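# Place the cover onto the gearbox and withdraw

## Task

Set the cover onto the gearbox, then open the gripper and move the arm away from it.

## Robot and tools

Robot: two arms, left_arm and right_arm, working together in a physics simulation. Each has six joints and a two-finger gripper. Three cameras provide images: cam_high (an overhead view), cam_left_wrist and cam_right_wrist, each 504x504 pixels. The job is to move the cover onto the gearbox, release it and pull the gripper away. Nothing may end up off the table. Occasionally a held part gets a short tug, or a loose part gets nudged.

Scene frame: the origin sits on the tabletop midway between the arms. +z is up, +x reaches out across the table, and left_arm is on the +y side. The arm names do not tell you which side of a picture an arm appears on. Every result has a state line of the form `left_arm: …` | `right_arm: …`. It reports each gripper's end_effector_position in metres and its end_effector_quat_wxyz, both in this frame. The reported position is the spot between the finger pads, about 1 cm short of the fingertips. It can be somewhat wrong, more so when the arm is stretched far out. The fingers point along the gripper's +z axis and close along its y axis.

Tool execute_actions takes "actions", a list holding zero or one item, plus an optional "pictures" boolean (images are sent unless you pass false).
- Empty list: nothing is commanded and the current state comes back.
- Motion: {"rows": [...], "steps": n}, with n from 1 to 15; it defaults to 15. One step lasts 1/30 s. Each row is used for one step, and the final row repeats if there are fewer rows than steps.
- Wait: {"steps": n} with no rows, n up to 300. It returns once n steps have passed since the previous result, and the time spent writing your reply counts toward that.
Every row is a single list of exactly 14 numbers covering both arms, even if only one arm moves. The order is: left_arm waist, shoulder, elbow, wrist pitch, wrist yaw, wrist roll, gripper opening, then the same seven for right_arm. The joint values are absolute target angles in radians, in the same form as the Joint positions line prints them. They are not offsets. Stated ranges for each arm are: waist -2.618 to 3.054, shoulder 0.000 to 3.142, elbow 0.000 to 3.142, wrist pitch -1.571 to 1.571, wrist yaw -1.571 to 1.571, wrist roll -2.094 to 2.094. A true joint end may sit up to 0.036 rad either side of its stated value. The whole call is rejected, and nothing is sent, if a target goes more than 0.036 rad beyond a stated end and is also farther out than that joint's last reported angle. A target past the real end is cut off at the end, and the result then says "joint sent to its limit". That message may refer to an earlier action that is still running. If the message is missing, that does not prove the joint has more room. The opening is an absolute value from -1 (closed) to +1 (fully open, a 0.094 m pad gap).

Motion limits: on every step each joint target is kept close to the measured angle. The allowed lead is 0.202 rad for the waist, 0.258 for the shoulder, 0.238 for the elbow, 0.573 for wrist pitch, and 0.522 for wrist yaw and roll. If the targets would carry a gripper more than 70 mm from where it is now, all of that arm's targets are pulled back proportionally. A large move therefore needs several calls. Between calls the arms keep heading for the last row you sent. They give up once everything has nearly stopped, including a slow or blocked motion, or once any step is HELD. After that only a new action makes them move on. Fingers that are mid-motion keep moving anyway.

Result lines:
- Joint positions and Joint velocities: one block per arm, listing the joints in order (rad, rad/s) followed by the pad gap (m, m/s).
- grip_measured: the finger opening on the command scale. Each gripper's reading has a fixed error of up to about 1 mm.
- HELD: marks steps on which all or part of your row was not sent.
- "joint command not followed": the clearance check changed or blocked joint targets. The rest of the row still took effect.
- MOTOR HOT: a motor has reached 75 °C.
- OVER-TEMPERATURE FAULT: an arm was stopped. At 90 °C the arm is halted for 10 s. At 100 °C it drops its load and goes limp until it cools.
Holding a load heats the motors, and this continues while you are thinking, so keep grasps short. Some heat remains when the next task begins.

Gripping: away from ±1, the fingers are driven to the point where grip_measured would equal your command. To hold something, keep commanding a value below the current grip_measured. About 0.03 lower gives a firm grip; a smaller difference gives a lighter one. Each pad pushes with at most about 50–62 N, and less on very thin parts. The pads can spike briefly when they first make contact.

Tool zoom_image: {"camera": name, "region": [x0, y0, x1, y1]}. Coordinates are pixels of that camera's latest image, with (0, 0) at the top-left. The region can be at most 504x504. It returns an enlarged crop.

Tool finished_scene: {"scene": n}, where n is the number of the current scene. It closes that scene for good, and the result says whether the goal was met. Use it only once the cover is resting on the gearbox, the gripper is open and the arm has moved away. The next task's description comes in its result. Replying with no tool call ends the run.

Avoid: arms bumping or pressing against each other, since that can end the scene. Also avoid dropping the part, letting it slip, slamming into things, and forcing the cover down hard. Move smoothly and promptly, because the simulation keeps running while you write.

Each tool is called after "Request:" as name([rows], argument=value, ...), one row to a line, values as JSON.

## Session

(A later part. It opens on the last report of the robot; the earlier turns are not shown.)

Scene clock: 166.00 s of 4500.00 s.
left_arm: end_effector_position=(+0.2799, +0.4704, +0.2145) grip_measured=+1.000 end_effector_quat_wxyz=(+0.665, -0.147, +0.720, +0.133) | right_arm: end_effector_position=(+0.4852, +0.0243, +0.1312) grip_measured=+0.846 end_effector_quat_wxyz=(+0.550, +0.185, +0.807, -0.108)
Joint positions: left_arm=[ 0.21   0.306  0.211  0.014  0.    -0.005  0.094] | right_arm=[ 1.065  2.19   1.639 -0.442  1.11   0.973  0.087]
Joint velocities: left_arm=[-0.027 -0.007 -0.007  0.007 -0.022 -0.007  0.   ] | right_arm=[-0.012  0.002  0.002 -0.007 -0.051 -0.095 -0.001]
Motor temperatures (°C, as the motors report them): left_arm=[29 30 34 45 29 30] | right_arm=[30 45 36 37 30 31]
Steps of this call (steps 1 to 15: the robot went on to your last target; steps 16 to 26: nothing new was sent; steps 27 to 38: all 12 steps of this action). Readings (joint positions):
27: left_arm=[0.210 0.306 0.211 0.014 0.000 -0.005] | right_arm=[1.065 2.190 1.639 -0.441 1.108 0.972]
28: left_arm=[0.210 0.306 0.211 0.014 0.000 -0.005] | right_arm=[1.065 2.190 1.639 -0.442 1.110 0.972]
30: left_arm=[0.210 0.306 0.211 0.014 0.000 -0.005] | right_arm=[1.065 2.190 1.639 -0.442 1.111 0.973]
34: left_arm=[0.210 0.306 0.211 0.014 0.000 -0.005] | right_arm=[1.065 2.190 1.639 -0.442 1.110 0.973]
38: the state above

Request:
execute_actions([
  {"rows":[[0.2,0.3,0.2,0,0,0,1,1.07,2.175,1.665,-0.415,1.125,0.975,0.8],[0.2,0.3,0.2,0,0,0,1,1.07,2.16,1.66,-0.405,1.14,0.98,0.8],[0.2,0.3,0.2,0,0,0,1,1.072,2.145,1.655,-0.395,1.155,0.985,0.8],[0.2,0.3,0.2,0,0,0,1,1.074,2.13,1.65,-0.385,1.17,0.99,0.8],[0.2,0.3,0.2,0,0,0,1,1.076,2.12,1.645,-0.375,1.18,0.99,0.8],[0.2,0.3,0.2,0,0,0,1,1.078,2.11,1.64,-0.365,1.19,0.99,0.8],[0.2,0.3,0.2,0,0,0,1,1.08,2.105,1.635,-0.355,1.2,0.99,0.8],[0.2,0.3,0.2,0,0,0,1,1.082,2.1,1.63,-0.35,1.2,0.99,0.8],[0.2,0.3,0.2,0,0,0,1,1.084,2.095,1.625,-0.345,1.2,0.99,0.8],[0.2,0.3,0.2,0,0,0,1,1.085,2.09,1.62,-0.34,1.2,0.99,0.8]]},
], pictures=false)

Request:
execute_actions([
  {"steps":10},
])

Scene clock: 167.97 s of 4500.00 s.
left_arm: end_effector_position=(+0.2799, +0.4704, +0.2145) grip_measured=+1.000 end_effector_quat_wxyz=(+0.665, -0.147, +0.720, +0.133) | right_arm: end_effector_position=(+0.4795, +0.0246, +0.1333) grip_measured=+0.846 end_effector_quat_wxyz=(+0.552, +0.183, +0.807, -0.104)
Joint positions: left_arm=[ 0.21   0.306  0.211  0.014  0.    -0.005  0.094] | right_arm=[ 1.074  2.167  1.608 -0.427  1.111  0.972  0.087]
Joint velocities: left_arm=[ 0.017  0.012 -0.007 -0.051 -0.037  0.007  0.   ] | right_arm=[-0.022  0.007 -0.007  0.022 -0.081 -0.037 -0.001]
Motor temperatures (°C, as the motors report them): left_arm=[29 30 34 45 29 30] | right_arm=[30 45 36 36 30 31]
Steps of this call (steps 1 to 15: the robot went on to your last target; steps 16 to 44: nothing new was sent; steps 45 to 59: all 15 steps of this action). Readings (joint positions):
45: left_arm=[0.210 0.306 0.211 0.014 0.000 -0.005] | right_arm=[1.065 2.190 1.639 -0.442 1.111 0.973]
46: left_arm=[0.210 0.306 0.211 0.014 0.000 -0.005] | right_arm=[1.065 2.190 1.639 -0.441 1.111 0.974]
48: left_arm=[0.210 0.306 0.211 0.014 0.000 -0.005] | right_arm=[1.065 2.188 1.639 -0.439 1.113 0.975]
52: left_arm=[0.210 0.306 0.211 0.014 0.000 -0.005] | right_arm=[1.065 2.183 1.632 -0.433 1.112 0.974]
59: the state above

Scene clock: 168.30 s of 4500.00 s.
left_arm: end_effector_position=(+0.2799, +0.4704, +0.2145) grip_measured=+1.000 end_effector_quat_wxyz=(+0.665, -0.147, +0.720, +0.133) | right_arm: end_effector_position=(+0.4795, +0.0246, +0.1335) grip_measured=+0.846 end_effector_quat_wxyz=(+0.552, +0.183, +0.807, -0.104)
Joint positions: left_arm=[ 0.21   0.306  0.211  0.014  0.    -0.005  0.094] | right_arm=[ 1.074  2.167  1.608 -0.427  1.111  0.972  0.087]
Joint velocities: left_arm=[ 0.002 -0.007  0.012  0.007 -0.037 -0.037  0.   ] | right_arm=[-0.007  0.007 -0.017  0.007  0.037 -0.051 -0.001]
Motor temperatures (°C, as the motors report them): left_arm=[29 30 34 45 29 30] | right_arm=[30 45 36 36 30 31]
Steps of this call (steps 1 to 10: the robot went on to your last target). Readings (joint positions):
1: left_arm=[0.210 0.306 0.211 0.014 0.000 -0.005] | right_arm=[1.074 2.167 1.608 -0.427 1.111 0.972]
2: left_arm=[0.210 0.306 0.211 0.014 0.000 -0.005] | right_arm=[1.074 2.167 1.608 -0.427 1.111 0.972]
4: left_arm=[0.210 0.306 0.211 0.014 0.000 -0.005] | right_arm=[1.074 2.167 1.608 -0.427 1.111 0.972]
8: left_arm=[0.210 0.306 0.211 0.014 0.000 -0.005] | right_arm=[1.074 2.167 1.608 -0.427 1.111 0.972]
10: the state above

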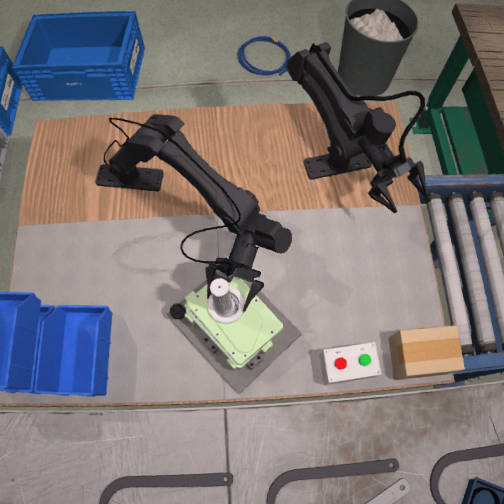

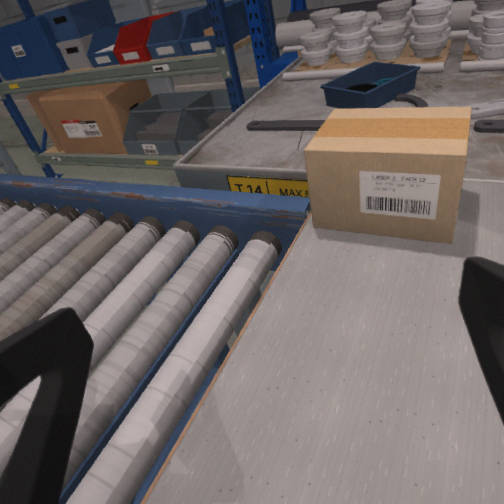

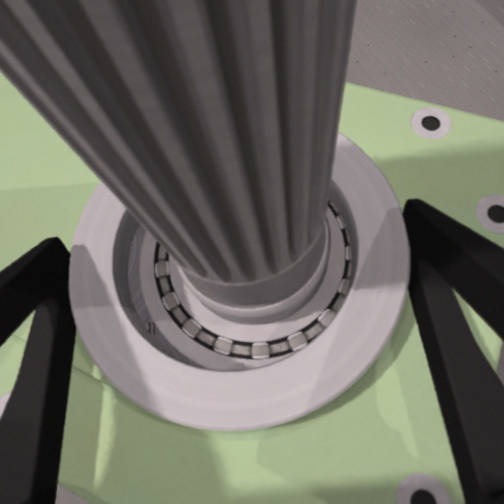

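Request:
execute_actions([
  {"rows":[[0.2,0.3,0.2,0,0,0,1,1.08,2.087,1.615,-0.335,1.2,0.99,0.8],[0.2,0.3,0.2,0,0,0,1,1.075,2.084,1.61,-0.33,1.2,0.99,0.8],[0.2,0.3,0.2,0,0,0,1,1.07,2.081,1.605,-0.325,1.2,0.99,0.8],[0.2,0.3,0.2,0,0,0,1,1.07,2.078,1.60,-0.32,1.2,0.99,0.8],[0.2,0.3,0.2,0,0,0,1,1.07,2.075,1.595,-0.315,1.2,0.99,0.8],[0.2,0.3,0.2,0,0,0,1,1.07,2.072,1.59,-0.315,1.2,0.99,0.8]]},
])

Request:
zoom_image(camera="cam_high", region=[150,230,310,390])

Scene clock: 170.07 s of 4500.00 s.
left_arm: end_effector_position=(+0.2799, +0.4704, +0.2145) grip_measured=+1.000 end_effector_quat_wxyz=(+0.665, -0.147, +0.720, +0.133) | right_arm: end_effector_position=(+0.4785, +0.0236, +0.1337) grip_measured=+0.846 end_effector_quat_wxyz=(+0.553, +0.185, +0.806, -0.096)
Joint positions: left_arm=[ 0.21   0.306  0.211  0.014  0.    -0.005  0.094] | right_arm=[ 1.073  2.152  1.582 -0.397  1.105  0.967  0.087]
Joint velocities: left_arm=[-0.002  0.002  0.002  0.037  0.066  0.022  0.   ] | right_arm=[-0.017 -0.007 -0.007 -0.007 -0.037 -0.051  0.   ]
Motor temperatures (°C, as the motors report them): left_arm=[29 30 34 45 29 30] | right_arm=[30 46 36 36 30 31]
Steps of this call (steps 1 to 15: the robot went on to your last target; steps 16 to 38: nothing new was sent; steps 39 to 53: all 15 steps of this action). Readings (joint positions):
39: left_arm=[0.210 0.306 0.211 0.014 0.000 -0.005] | right_arm=[1.074 2.167 1.608 -0.427 1.111 0.972]
40: left_arm=[0.210 0.306 0.211 0.014 0.000 -0.005] | right_arm=[1.074 2.167 1.608 -0.427 1.111 0.972]
42: left_arm=[0.210 0.306 0.211 0.014 0.000 -0.005] | right_arm=[1.074 2.163 1.600 -0.418 1.111 0.971]
46: left_arm=[0.210 0.306 0.211 0.014 0.000 -0.005] | right_arm=[1.073 2.153 1.584 -0.401 1.106 0.969]
53: the state above

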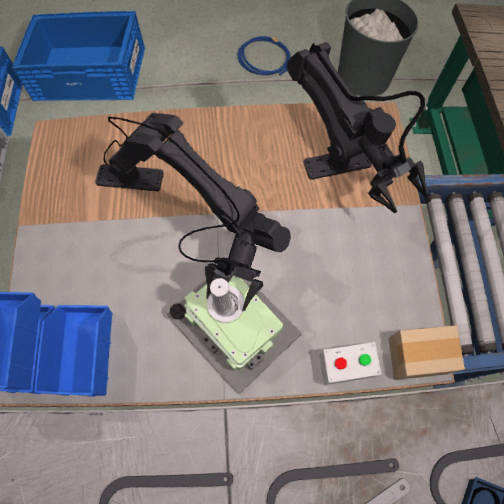

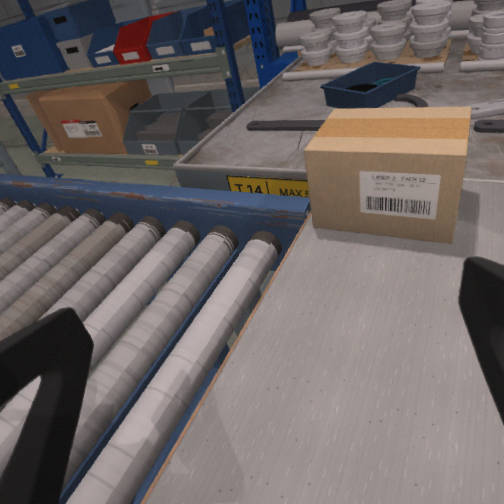

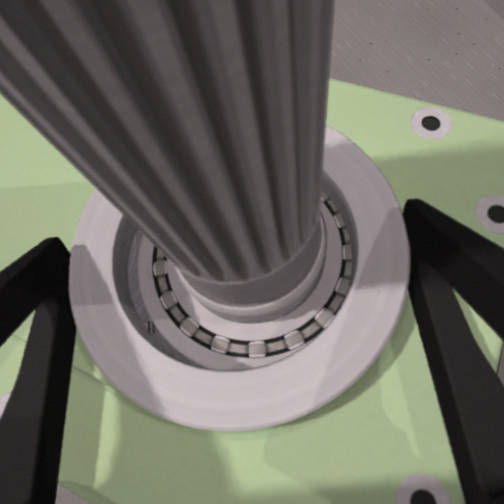

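Region (150, 230, 310, 390) of cam_high's 504x504 image, scaled by 3.150, with more detail than that image has.

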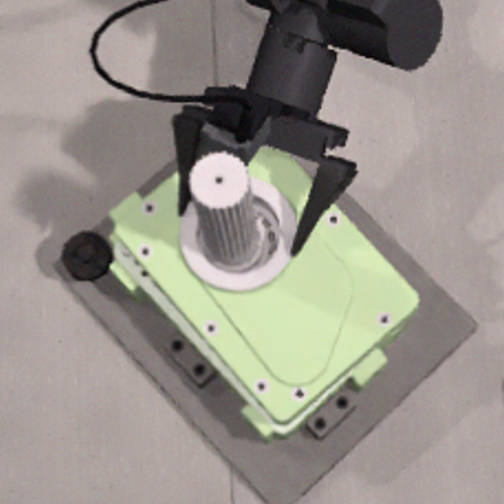

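Request:
execute_actions([
  {"rows":[[0.2,0.3,0.2,0,0,0,1,1.066,2.068,1.595,-0.325,1.205,0.99,0.8],[0.2,0.3,0.2,0,0,0,1,1.063,2.064,1.6,-0.335,1.21,0.99,0.8],[0.2,0.3,0.2,0,0,0,1,1.06,2.06,1.6,-0.345,1.215,0.99,0.8],[0.2,0.3,0.2,0,0,0,1,1.058,2.056,1.6,-0.355,1.22,0.99,0.8],[0.2,0.3,0.2,0,0,0,1,1.056,2.056,1.6,-0.36,1.22,0.99,0.8]]},
])

Request:
zoom_image(camera="cam_high", region=[150,230,310,390])

Scene clock: 171.47 s of 4500.00 s.
left_arm: end_effector_position=(+0.2799, +0.4704, +0.2145) grip_measured=+1.000 end_effector_quat_wxyz=(+0.665, -0.147, +0.720, +0.133) | right_arm: end_effector_position=(+0.4792, +0.0177, +0.1345) grip_measured=+0.846 end_effector_quat_wxyz=(+0.547, +0.185, +0.810, -0.102)
Joint positions: left_arm=[ 0.21   0.306  0.211  0.014  0.    -0.005  0.094] | right_arm=[ 1.063  2.143  1.582 -0.422  1.095  0.969  0.087]
Joint velocities: left_arm=[-0.027 -0.012 -0.007  0.007 -0.051 -0.007  0.   ] | right_arm=[ 0.002 -0.012 -0.002  0.037  0.007 -0.051 -0.001]
Motor temperatures (°C, as the motors report them): left_arm=[29 30 34 45 29 30] | right_arm=[30 47 36 36 30 31]
Steps of this call (steps 1 to 15: the robot went on to your last target; steps 16 to 27: nothing new was sent; steps 28 to 42: all 15 steps of this action). Readings (joint positions):
28: left_arm=[0.210 0.306 0.211 0.014 0.000 -0.005] | right_arm=[1.073 2.152 1.582 -0.397 1.106 0.967]
29: left_arm=[0.210 0.306 0.211 0.014 0.000 -0.005] | right_arm=[1.073 2.151 1.582 -0.397 1.106 0.967]
31: left_arm=[0.210 0.306 0.211 0.014 0.000 -0.005] | right_arm=[1.071 2.149 1.582 -0.399 1.102 0.967]
35: left_arm=[0.210 0.306 0.211 0.014 0.000 -0.005] | right_arm=[1.065 2.144 1.582 -0.414 1.095 0.968]
42: the state above

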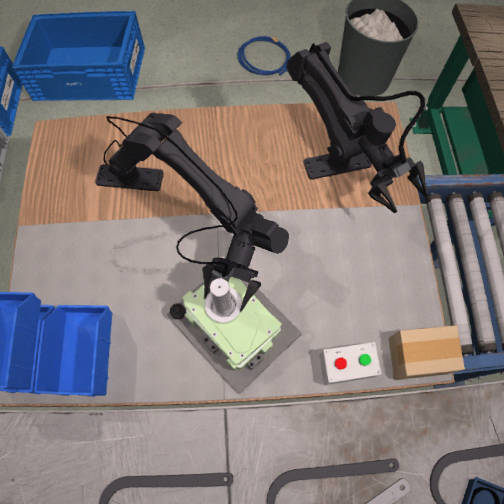

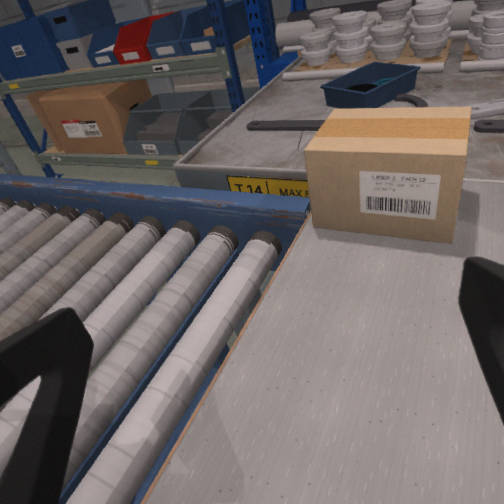

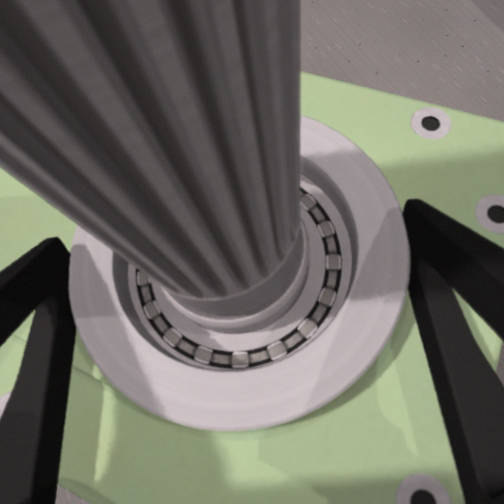

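Region (150, 230, 310, 390) of cam_high's 504x504 image, scaled by 3.150, with more detail than that image has.

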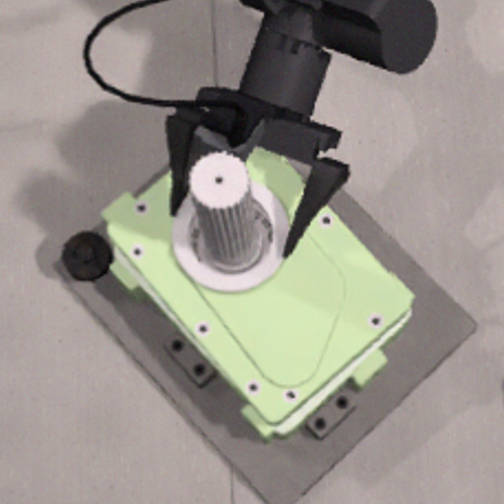

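Request:
execute_actions([
  {"rows":[[0.2,0.3,0.2,0,0,0,1,1.058,2.065,1.596,-0.35,1.225,0.99,0.8],[0.2,0.3,0.2,0,0,0,1,1.058,2.072,1.592,-0.34,1.225,0.99,0.8],[0.2,0.3,0.2,0,0,0,1,1.058,2.078,1.588,-0.332,1.225,0.99,0.8],[0.2,0.3,0.2,0,0,0,1,1.058,2.082,1.584,-0.325,1.225,0.99,0.8],[0.2,0.3,0.2,0,0,0,1,1.058,2.086,1.58,-0.318,1.225,0.99,0.8],[0.2,0.3,0.2,0,0,0,1,1.058,2.09,1.576,-0.311,1.225,0.99,0.8],[0.2,0.3,0.2,0,0,0,1,1.058,2.093,1.573,-0.305,1.225,0.99,0.8],[0.2,0.3,0.2,0,0,0,1,1.058,2.096,1.57,-0.30,1.225,0.99,0.8],[0.2,0.3,0.2,0,0,0,1,1.058,2.1,1.567,-0.295,1.225,0.99,0.8]]},
])

Request:
zoom_image(camera="cam_high", region=[150,230,310,390])

Scene clock: 172.97 s of 4500.00 s.
left_arm: end_effector_position=(+0.2799, +0.4704, +0.2145) grip_measured=+1.000 end_effector_quat_wxyz=(+0.665, -0.147, +0.720, +0.133) | right_arm: end_effector_position=(+0.4795, +0.0156, +0.1330) grip_measured=+0.846 end_effector_quat_wxyz=(+0.556, +0.191, +0.803, -0.101)
Joint positions: left_arm=[ 0.21   0.306  0.211  0.014  0.    -0.005  0.094] | right_arm=[ 1.063  2.143  1.558 -0.381  1.115  0.969  0.087]
Joint velocities: left_arm=[-0.002 -0.002 -0.007  0.037  0.037  0.022  0.   ] | right_arm=[-0.002 -0.002 -0.007  0.022  0.007 -0.007  0.001]
Motor temperatures (°C, as the motors report them): left_arm=[29 29 34 45 29 30] | right_arm=[30 47 36 36 31 31]
Steps of this call (steps 1 to 15: the robot went on to your last target; steps 16 to 30: nothing new was sent; steps 31 to 45: all 15 steps of this action). Readings (joint positions):
31: left_arm=[0.210 0.306 0.211 0.014 0.000 -0.005] | right_arm=[1.063 2.143 1.582 -0.422 1.095 0.969]
32: left_arm=[0.210 0.306 0.211 0.014 0.000 -0.005] | right_arm=[1.063 2.143 1.582 -0.422 1.095 0.969]
34: left_arm=[0.210 0.306 0.211 0.014 0.000 -0.005] | right_arm=[1.063 2.143 1.580 -0.420 1.095 0.969]
38: left_arm=[0.210 0.306 0.211 0.014 0.000 -0.005] | right_arm=[1.063 2.143 1.568 -0.399 1.105 0.969]
45: the state above

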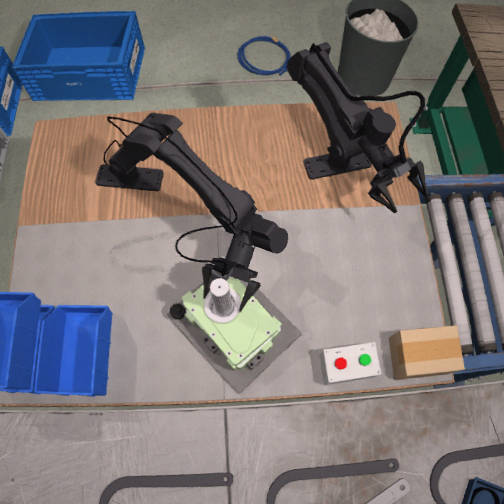

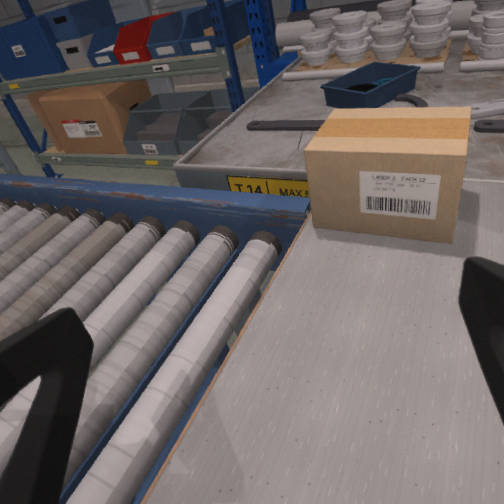

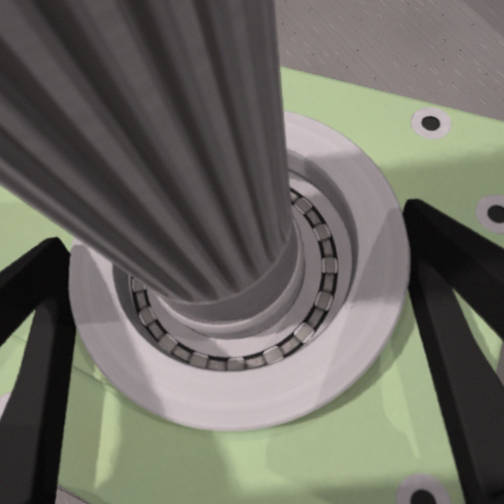

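Region (150, 230, 310, 390) of cam_high's 504x504 image, scaled by 3.150, with more detail than that image has.

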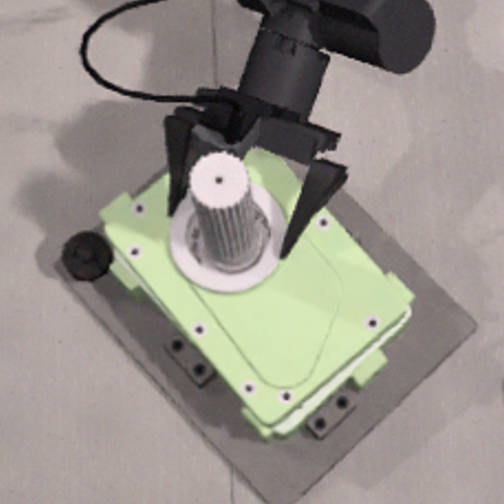

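Request:
execute_actions([
  {"rows":[[0.2,0.3,0.2,0,0,0,1,1.065,2.105,1.567,-0.30,1.215,0.99,0.8],[0.2,0.3,0.2,0,0,0,1,1.07,2.11,1.567,-0.305,1.205,0.99,0.8],[0.2,0.3,0.2,0,0,0,1,1.074,2.115,1.567,-0.31,1.195,0.99,0.8],[0.2,0.3,0.2,0,0,0,1,1.076,2.12,1.567,-0.315,1.185,0.99,0.8],[0.2,0.3,0.2,0,0,0,1,1.076,2.125,1.567,-0.32,1.18,0.99,0.8],[0.2,0.3,0.2,0,0,0,1,1.076,2.13,1.567,-0.32,1.18,0.99,0.8]]},
])

Request:
zoom_image(camera="cam_high", region=[150,230,310,390])

Scene clock: 174.70 s of 4500.00 s.
left_arm: end_effector_position=(+0.2799, +0.4704, +0.2145) grip_measured=+1.000 end_effector_quat_wxyz=(+0.665, -0.147, +0.720, +0.133) | right_arm: end_effector_position=(+0.4791, +0.0161, +0.1316) grip_measured=+0.846 end_effector_quat_wxyz=(+0.558, +0.191, +0.801, -0.103)
Joint positions: left_arm=[ 0.21   0.306  0.211  0.014  0.    -0.005  0.094] | right_arm=[ 1.066  2.149  1.558 -0.377  1.123  0.97   0.087]
Joint velocities: left_arm=[-0.017  0.002  0.027 -0.022 -0.051 -0.022  0.   ] | right_arm=[-0.017 -0.017  0.002 -0.051 -0.007 -0.007 -0.001]
Motor temperatures (°C, as the motors report them): left_arm=[29 29 34 45 29 30] | right_arm=[30 47 36 36 31 31]
Steps of this call (steps 1 to 15: the robot went on to your last target; steps 16 to 37: nothing new was sent; steps 38 to 52: all 15 steps of this action). Readings (joint positions):
38: left_arm=[0.210 0.306 0.211 0.014 0.000 -0.005] | right_arm=[1.063 2.143 1.558 -0.380 1.116 0.969]
39: left_arm=[0.210 0.306 0.211 0.014 0.000 -0.005] | right_arm=[1.063 2.143 1.558 -0.380 1.115 0.969]
41: left_arm=[0.210 0.306 0.211 0.014 0.000 -0.005] | right_arm=[1.064 2.144 1.558 -0.380 1.116 0.969]
45: left_arm=[0.210 0.306 0.211 0.014 0.000 -0.005] | right_arm=[1.065 2.148 1.558 -0.378 1.122 0.970]
52: the state above

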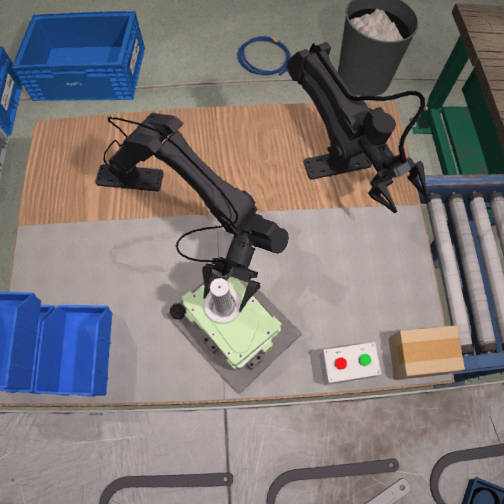

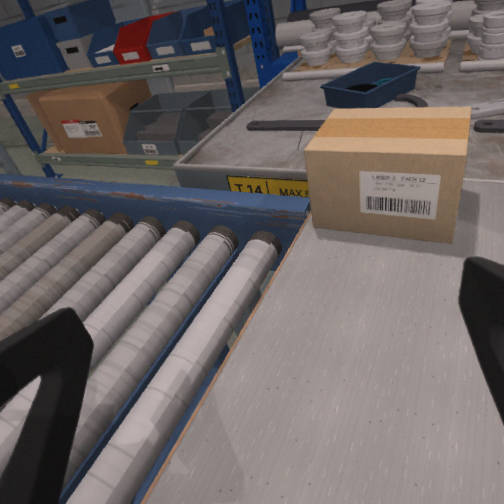

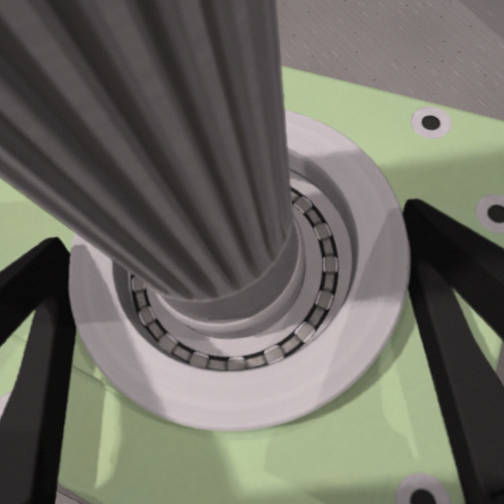

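Region (150, 230, 310, 390) of cam_high's 504x504 image, scaled by 3.150, with more detail than that image has.

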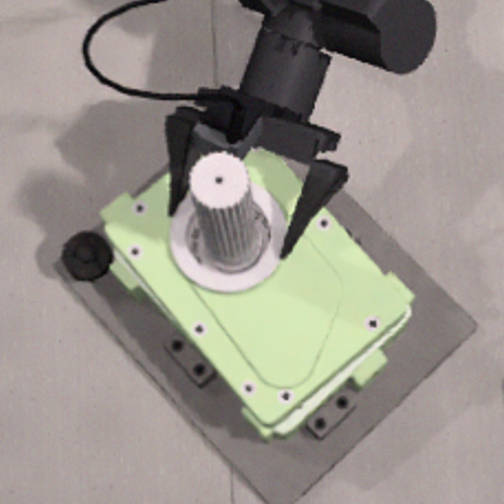

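Request:
execute_actions([
  {"rows":[[0.2,0.3,0.2,0,0,0,1,1.07,2.11,1.567,-0.31,1.185,0.985,0.8],[0.2,0.3,0.2,0,0,0,1,1.07,2.09,1.567,-0.30,1.19,0.98,0.8],[0.2,0.3,0.2,0,0,0,1,1.07,2.075,1.566,-0.295,1.195,0.975,0.8],[0.2,0.3,0.2,0,0,0,1,1.07,2.065,1.565,-0.29,1.2,0.97,0.8],[0.2,0.3,0.2,0,0,0,1,1.07,2.058,1.565,-0.285,1.205,0.965,0.8],[0.2,0.3,0.2,0,0,0,1,1.07,2.051,1.565,-0.28,1.21,0.96,0.8],[0.2,0.3,0.2,0,0,0,1,1.07,2.044,1.565,-0.275,1.21,0.955,0.8],[0.2,0.3,0.2,0,0,0,1,1.07,2.037,1.565,-0.27,1.21,0.95,0.8],[0.2,0.3,0.2,0,0,0,1,1.07,2.03,1.565,-0.27,1.21,0.945,0.8],[0.2,0.3,0.2,0,0,0,1,1.07,2.025,1.565,-0.27,1.21,0.94,0.8]]},
], pictures=false)

Request:
execute_actions([
  {"steps":12},
])

Request:
zoom_image(camera="cam_high", region=[150,230,310,390])

Scene clock: 177.20 s of 4500.00 s.
left_arm: end_effector_position=(+0.2799, +0.4704, +0.2145) grip_measured=+1.000 end_effector_quat_wxyz=(+0.665, -0.147, +0.720, +0.133) | right_arm: end_effector_position=(+0.4787, +0.0156, +0.1357) grip_measured=+0.846 end_effector_quat_wxyz=(+0.551, +0.180, +0.809, -0.099)
Joint positions: left_arm=[ 0.21   0.306  0.211  0.014  0.    -0.005  0.094] | right_arm=[ 1.061  2.123  1.544 -0.371  1.094  0.936  0.087]
Joint velocities: left_arm=[ 0.022  0.002  0.012  0.022  0.037 -0.007  0.   ] | right_arm=[ 0.007 -0.007  0.002 -0.051 -0.051 -0.037  0.001]
Motor temperatures (°C, as the motors report them): left_arm=[29 29 34 45 29 30] | right_arm=[30 47 36 36 31 31]
Steps of this call (steps 1 to 15: the robot went on to your last target; steps 16 to 60: nothing new was sent; steps 61 to 75: all 15 steps of this action). Readings (joint positions):
61: left_arm=[0.210 0.306 0.211 0.014 0.000 -0.005] | right_arm=[1.066 2.149 1.558 -0.376 1.124 0.970]
62: left_arm=[0.210 0.306 0.211 0.014 0.000 -0.005] | right_arm=[1.066 2.149 1.558 -0.375 1.124 0.969]
64: left_arm=[0.210 0.306 0.211 0.014 0.000 -0.005] | right_arm=[1.066 2.146 1.558 -0.375 1.124 0.966]
68: left_arm=[0.210 0.306 0.211 0.014 0.000 -0.005] | right_arm=[1.066 2.135 1.549 -0.373 1.111 0.955]
75: the state above

Scene clock: 177.60 s of 4500.00 s.
left_arm: end_effector_position=(+0.2799, +0.4704, +0.2145) grip_measured=+1.000 end_effector_quat_wxyz=(+0.665, -0.147, +0.720, +0.133) | right_arm: end_effector_position=(+0.4788, +0.0156, +0.1358) grip_measured=+0.846 end_effector_quat_wxyz=(+0.551, +0.180, +0.809, -0.099)
Joint positions: left_arm=[ 0.21   0.306  0.211  0.014  0.    -0.005  0.094] | right_arm=[ 1.061  2.123  1.544 -0.371  1.094  0.934  0.087]
Joint velocities: left_arm=[ 0.002 -0.007 -0.002  0.037  0.007 -0.007  0.   ] | right_arm=[ 0.002  0.007 -0.007  0.007 -0.066 -0.022  0.   ]
Motor temperatures (°C, as the motors report them): left_arm=[29 29 34 45 29 30] | right_arm=[30 47 36 36 31 31]
Steps of this call (steps 1 to 12: the robot went on to your last target). Readings (joint positions):
1: left_arm=[0.210 0.306 0.211 0.014 0.000 -0.005] | right_arm=[1.061 2.123 1.544 -0.371 1.094 0.935]
2: left_arm=[0.210 0.306 0.211 0.014 0.000 -0.005] | right_arm=[1.061 2.123 1.544 -0.371 1.094 0.935]
4: left_arm=[0.210 0.306 0.211 0.014 0.000 -0.005] | right_arm=[1.061 2.123 1.544 -0.371 1.094 0.935]
8: left_arm=[0.210 0.306 0.211 0.014 0.000 -0.005] | right_arm=[1.061 2.123 1.544 -0.371 1.094 0.934]
12: the state above

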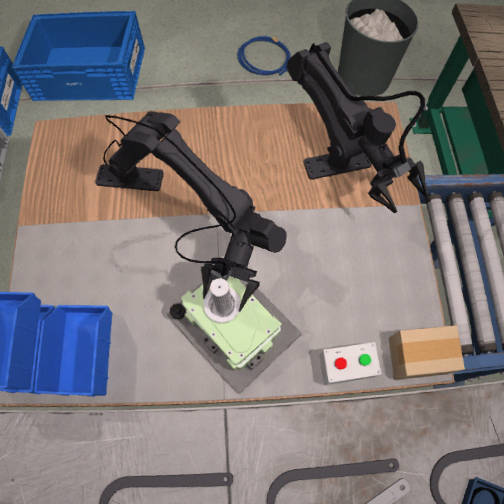

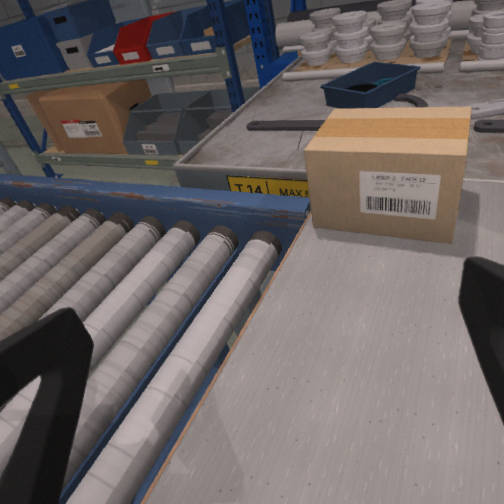

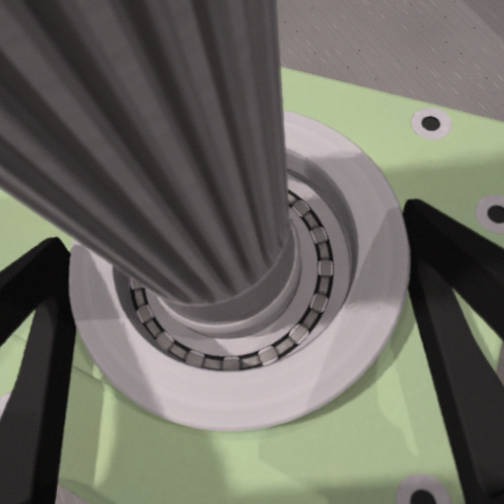

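Region (150, 230, 310, 390) of cam_high's 504x504 image, scaled by 3.150, with more detail than that image has.

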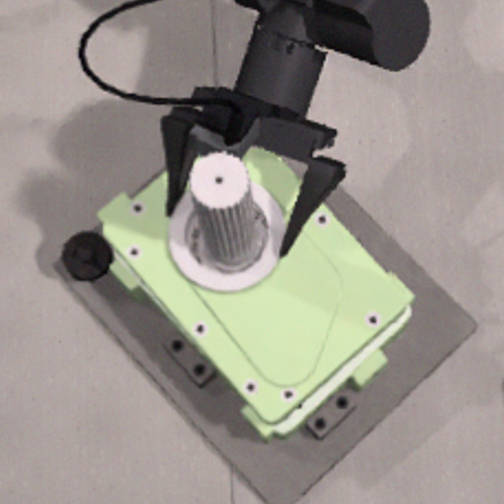

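Request:
execute_actions([
  {"rows":[[0.2,0.3,0.2,0,0,0,1,1.078,2.04,1.565,-0.26,1.21,0.94,0.8]],"steps":15},
])

Scene clock: 180.67 s of 4500.00 s.
left_arm: end_effector_position=(+0.2799, +0.4704, +0.2145) grip_measured=+1.000 end_effector_quat_wxyz=(+0.665, -0.147, +0.720, +0.133) | right_arm: end_effector_position=(+0.4788, +0.0157, +0.1358) grip_measured=+0.846 end_effector_quat_wxyz=(+0.551, +0.179, +0.809, -0.099)
Joint positions: left_arm=[ 0.21   0.306  0.211  0.014  0.    -0.005  0.094] | right_arm=[ 1.061  2.123  1.544 -0.37   1.094  0.933  0.087]
Joint velocities: left_arm=[-0.002  0.017  0.002 -0.022 -0.066  0.022  0.   ] | right_arm=[-0.002 -0.027  0.012  0.037 -0.022  0.066  0.   ]
Motor temperatures (°C, as the motors report them): left_arm=[29 29 34 45 29 30] | right_arm=[30 49 36 37 31 31]
Steps of this call (steps 1 to 15: the robot went on to your last target; steps 16 to 77: nothing new was sent; steps 78 to 92: all 15 steps of this action). Readings (joint positions):
78: left_arm=[0.210 0.306 0.211 0.014 0.000 -0.005] | right_arm=[1.061 2.123 1.544 -0.370 1.094 0.934]
79: left_arm=[0.210 0.306 0.211 0.014 0.000 -0.005] | right_arm=[1.061 2.123 1.544 -0.370 1.094 0.934]
81: left_arm=[0.210 0.306 0.211 0.014 0.000 -0.005] | right_arm=[1.061 2.123 1.544 -0.370 1.094 0.933]
85: left_arm=[0.210 0.306 0.211 0.014 0.000 -0.005] | right_arm=[1.061 2.123 1.544 -0.370 1.094 0.933]
92: the state above

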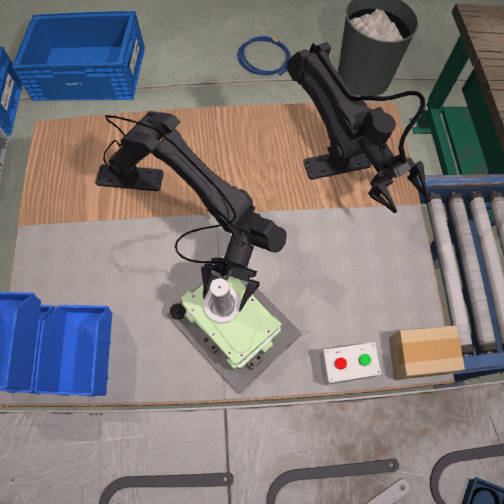

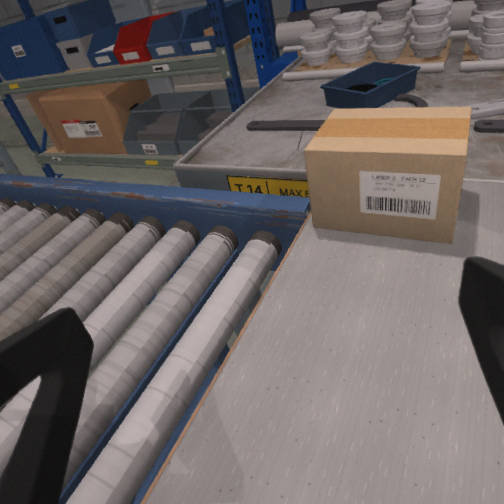

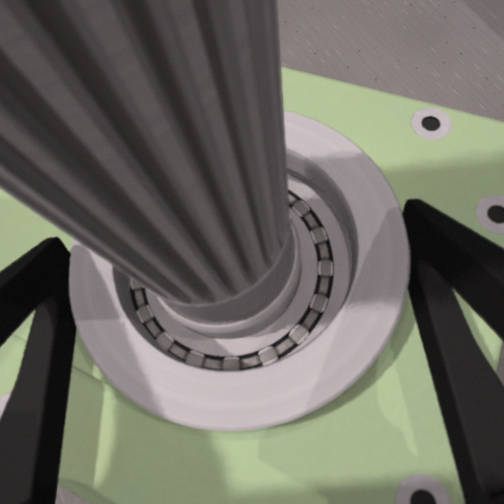

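Request:
execute_actions([
  {"rows":[[0.2,0.3,0.2,0,0,0,1,1.09,2.065,1.565,-0.25,1.21,0.94,0.8]],"steps":15},
])

Request:
zoom_image(camera="cam_high", region=[150,250,310,410])

Scene clock: 181.60 s of 4500.00 s.
left_arm: end_effector_position=(+0.2799, +0.4704, +0.2145) grip_measured=+1.000 end_effector_quat_wxyz=(+0.665, -0.147, +0.720, +0.133) | right_arm: end_effector_position=(+0.4788, +0.0158, +0.1361) grip_measured=+0.846 end_effector_quat_wxyz=(+0.552, +0.179, +0.809, -0.099)
Joint positions: left_arm=[ 0.21   0.306  0.211  0.014  0.    -0.005  0.094] | right_arm=[ 1.061  2.123  1.544 -0.369  1.095  0.931  0.087]
Joint velocities: left_arm=[-0.012 -0.002  0.012  0.066 -0.022 -0.022  0.   ] | right_arm=[-0.017 -0.012 -0.002 -0.051 -0.022 -0.037 -0.   ]
Motor temperatures (°C, as the motors report them): left_arm=[29 29 34 45 29 30] | right_arm=[30 49 36 37 31 31]
Steps of this call (steps 1 to 13: the robot went on to your last target; steps 14 to 28: all 15 steps of this action). Readings (joint positions):
14: left_arm=[0.210 0.306 0.211 0.014 0.000 -0.005] | right_arm=[1.061 2.123 1.544 -0.370 1.095 0.933]
15: left_arm=[0.210 0.306 0.211 0.014 0.000 -0.005] | right_arm=[1.061 2.123 1.544 -0.369 1.095 0.933]
17: left_arm=[0.210 0.306 0.211 0.014 0.000 -0.005] | right_arm=[1.061 2.123 1.544 -0.369 1.095 0.932]
21: left_arm=[0.210 0.306 0.211 0.014 0.000 -0.005] | right_arm=[1.061 2.123 1.544 -0.369 1.095 0.931]
28: the state above

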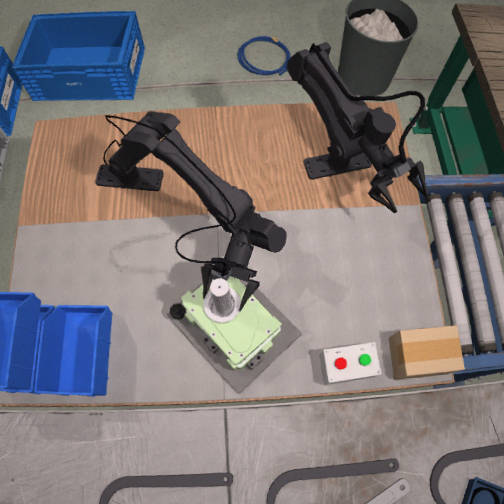

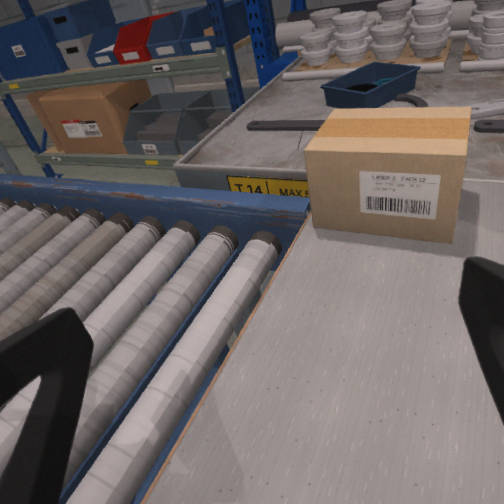

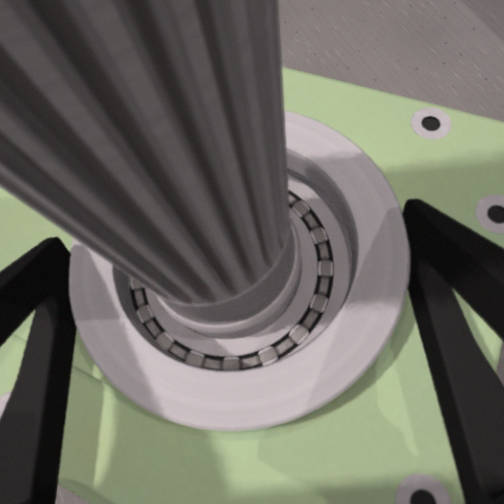

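Region (150, 250, 310, 410) of cam_high's 504x504 image, scaled by 3.150, with more detail than that image has.

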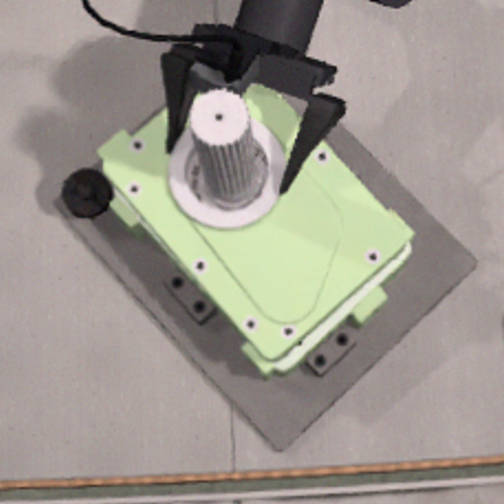

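Request:
execute_actions([
  {"rows":[[0.2,0.3,0.2,0,0,0,1,1.082,2.02,1.625,-0.27,1.21,0.94,0.8]],"steps":15},
])

Scene clock: 182.93 s of 4500.00 s.
left_arm: end_effector_position=(+0.2799, +0.4704, +0.2145) grip_measured=+1.000 end_effector_quat_wxyz=(+0.665, -0.147, +0.720, +0.133) | right_arm: end_effector_position=(+0.4787, +0.0159, +0.1359) grip_measured=+0.846 end_effector_quat_wxyz=(+0.551, +0.179, +0.809, -0.099)
Joint positions: left_arm=[ 0.21   0.306  0.211  0.014  0.    -0.005  0.094] | right_arm=[ 1.061  2.123  1.544 -0.37   1.094  0.931  0.087]
Joint velocities: left_arm=[-0.017  0.002 -0.007  0.007 -0.051 -0.022  0.   ] | right_arm=[ 0.002  0.012 -0.002 -0.125  0.022  0.037 -0.   ]
Motor temperatures (°C, as the motors report them): left_arm=[29 29 34 45 29 30] | right_arm=[30 49 36 37 31 31]
Steps of this call (steps 1 to 15: the robot went on to your last target; steps 16 to 25: nothing new was sent; steps 26 to 40: all 15 steps of this action). Readings (joint positions):
26: left_arm=[0.210 0.306 0.211 0.014 0.000 -0.005] | right_arm=[1.061 2.123 1.544 -0.370 1.095 0.931]
27: left_arm=[0.210 0.306 0.211 0.014 0.000 -0.005] | right_arm=[1.061 2.123 1.544 -0.370 1.094 0.931]
29: left_arm=[0.210 0.306 0.211 0.014 0.000 -0.005] | right_arm=[1.061 2.123 1.544 -0.370 1.094 0.931]
33: left_arm=[0.210 0.306 0.211 0.014 0.000 -0.005] | right_arm=[1.061 2.123 1.544 -0.370 1.094 0.931]
40: the state above

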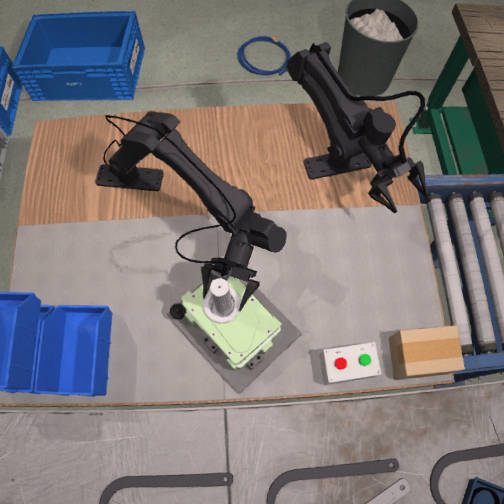

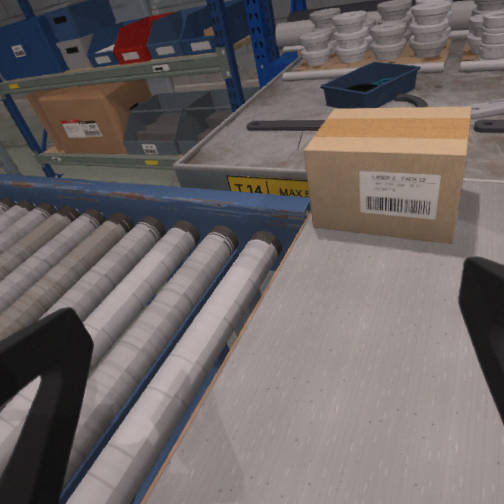

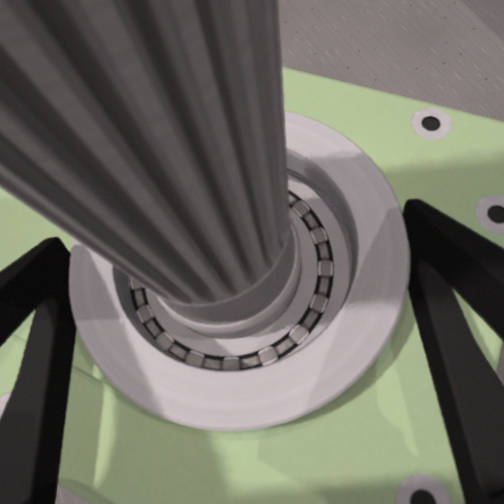

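Request:
execute_actions([
  {"rows":[[0.2,0.3,0.2,0,0,0,1,1.09,2.065,1.645,-0.27,1.21,0.94,0.8]],"steps":15},
])

Scene clock: 183.87 s of 4500.00 s.
left_arm: end_effector_position=(+0.2799, +0.4704, +0.2145) grip_measured=+1.000 end_effector_quat_wxyz=(+0.665, -0.147, +0.720, +0.133) | right_arm: end_effector_position=(+0.4794, +0.0230, +0.1403) grip_measured=+0.846 end_effector_quat_wxyz=(+0.554, +0.178, +0.808, -0.092)
Joint positions: left_arm=[ 0.21   0.306  0.211  0.014  0.    -0.005  0.094] | right_arm=[ 1.069  2.13   1.568 -0.375  1.093  0.93   0.087]
Joint velocities: left_arm=[-0.007 -0.012  0.007  0.022  0.022 -0.051  0.   ] | right_arm=[-0.022 -0.017  0.012 -0.022 -0.007 -0.037 -0.   ]
Motor temperatures (°C, as the motors report them): left_arm=[29 29 34 45 29 30] | right_arm=[30 49 36 37 31 31]
Steps of this call (steps 1 to 13: the robot went on to your last target; steps 14 to 28: all 15 steps of this action). Readings (joint positions):
14: left_arm=[0.210 0.306 0.211 0.014 0.000 -0.005] | right_arm=[1.061 2.124 1.547 -0.371 1.095 0.931]
15: left_arm=[0.210 0.306 0.211 0.014 0.000 -0.005] | right_arm=[1.062 2.126 1.551 -0.374 1.095 0.930]
17: left_arm=[0.210 0.306 0.211 0.014 0.000 -0.005] | right_arm=[1.064 2.129 1.558 -0.375 1.094 0.930]
21: left_arm=[0.210 0.306 0.211 0.014 0.000 -0.005] | right_arm=[1.068 2.130 1.566 -0.375 1.093 0.930]
28: the state above

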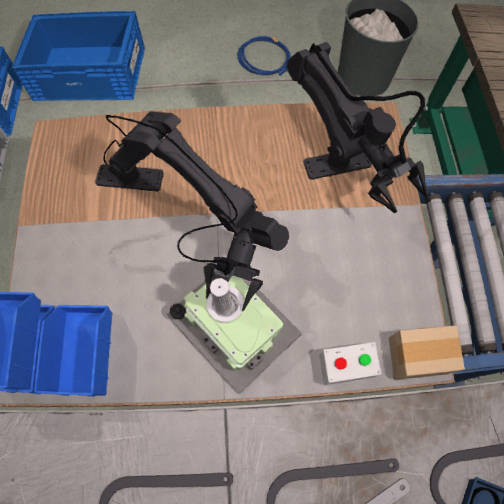

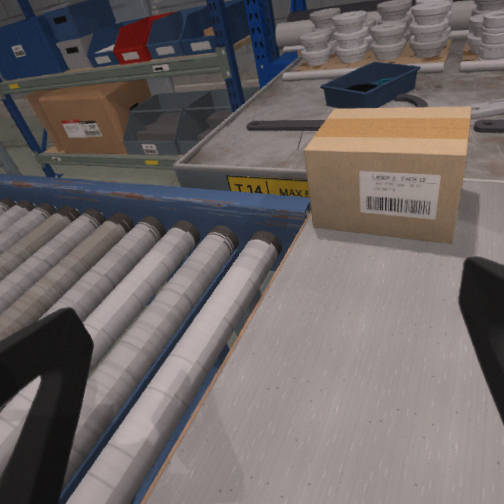

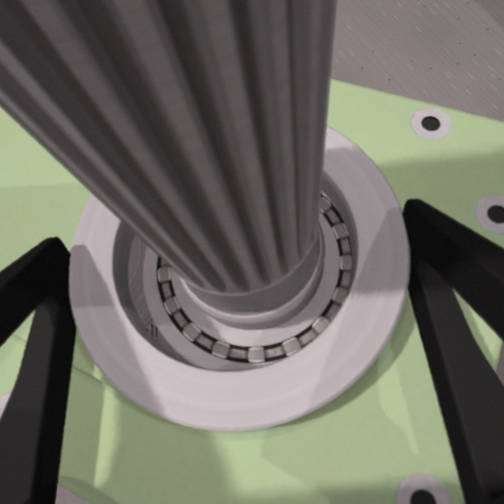

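Request:
execute_actions([
  {"rows":[[0.2,0.3,0.2,0,0,0,1,1.075,2.055,1.585,-0.265,1.21,0.94,0.8]],"steps":15},
])

Scene clock: 184.97 s of 4500.00 s.
left_arm: end_effector_position=(+0.2799, +0.4704, +0.2145) grip_measured=+1.000 end_effector_quat_wxyz=(+0.665, -0.147, +0.720, +0.133) | right_arm: end_effector_position=(+0.4794, +0.0230, +0.1403) grip_measured=+0.846 end_effector_quat_wxyz=(+0.554, +0.178, +0.808, -0.092)
Joint positions: left_arm=[ 0.21   0.306  0.211  0.014  0.    -0.005  0.094] | right_arm=[ 1.069  2.13   1.568 -0.375  1.093  0.93   0.087]
Joint velocities: left_arm=[ 0.002  0.027 -0.007  0.022 -0.051  0.007  0.   ] | right_arm=[ 0.002 -0.002 -0.017  0.081  0.022 -0.022 -0.   ]
Motor temperatures (°C, as the motors report them): left_arm=[29 29 34 45 29 30] | right_arm=[30 50 36 37 31 31]
Steps of this call (steps 1 to 15: the robot went on to your last target; steps 16 to 18: nothing new was sent; steps 19 to 33: all 15 steps of this action). Readings (joint positions):
19: left_arm=[0.210 0.306 0.211 0.014 0.000 -0.005] | right_arm=[1.069 2.130 1.568 -0.375 1.093 0.930]
20: left_arm=[0.210 0.306 0.211 0.014 0.000 -0.005] | right_arm=[1.069 2.130 1.568 -0.375 1.093 0.930]
22: left_arm=[0.210 0.306 0.211 0.014 0.000 -0.005] | right_arm=[1.069 2.130 1.568 -0.375 1.093 0.930]
26: left_arm=[0.210 0.306 0.211 0.014 0.000 -0.005] | right_arm=[1.069 2.130 1.568 -0.375 1.093 0.930]
33: the state above

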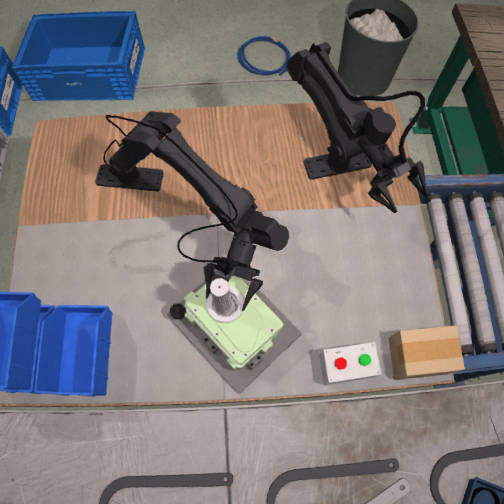

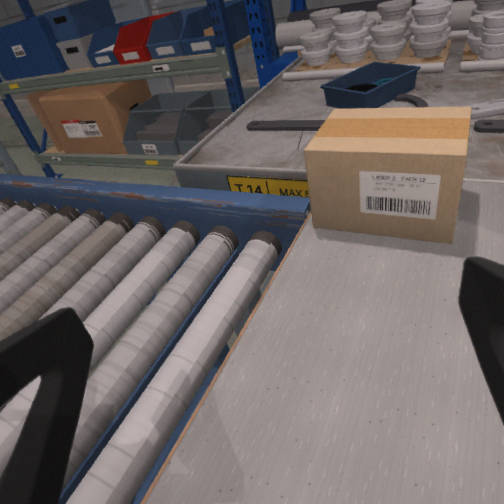

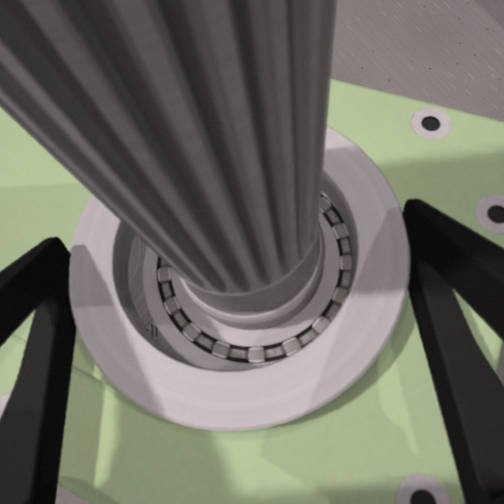

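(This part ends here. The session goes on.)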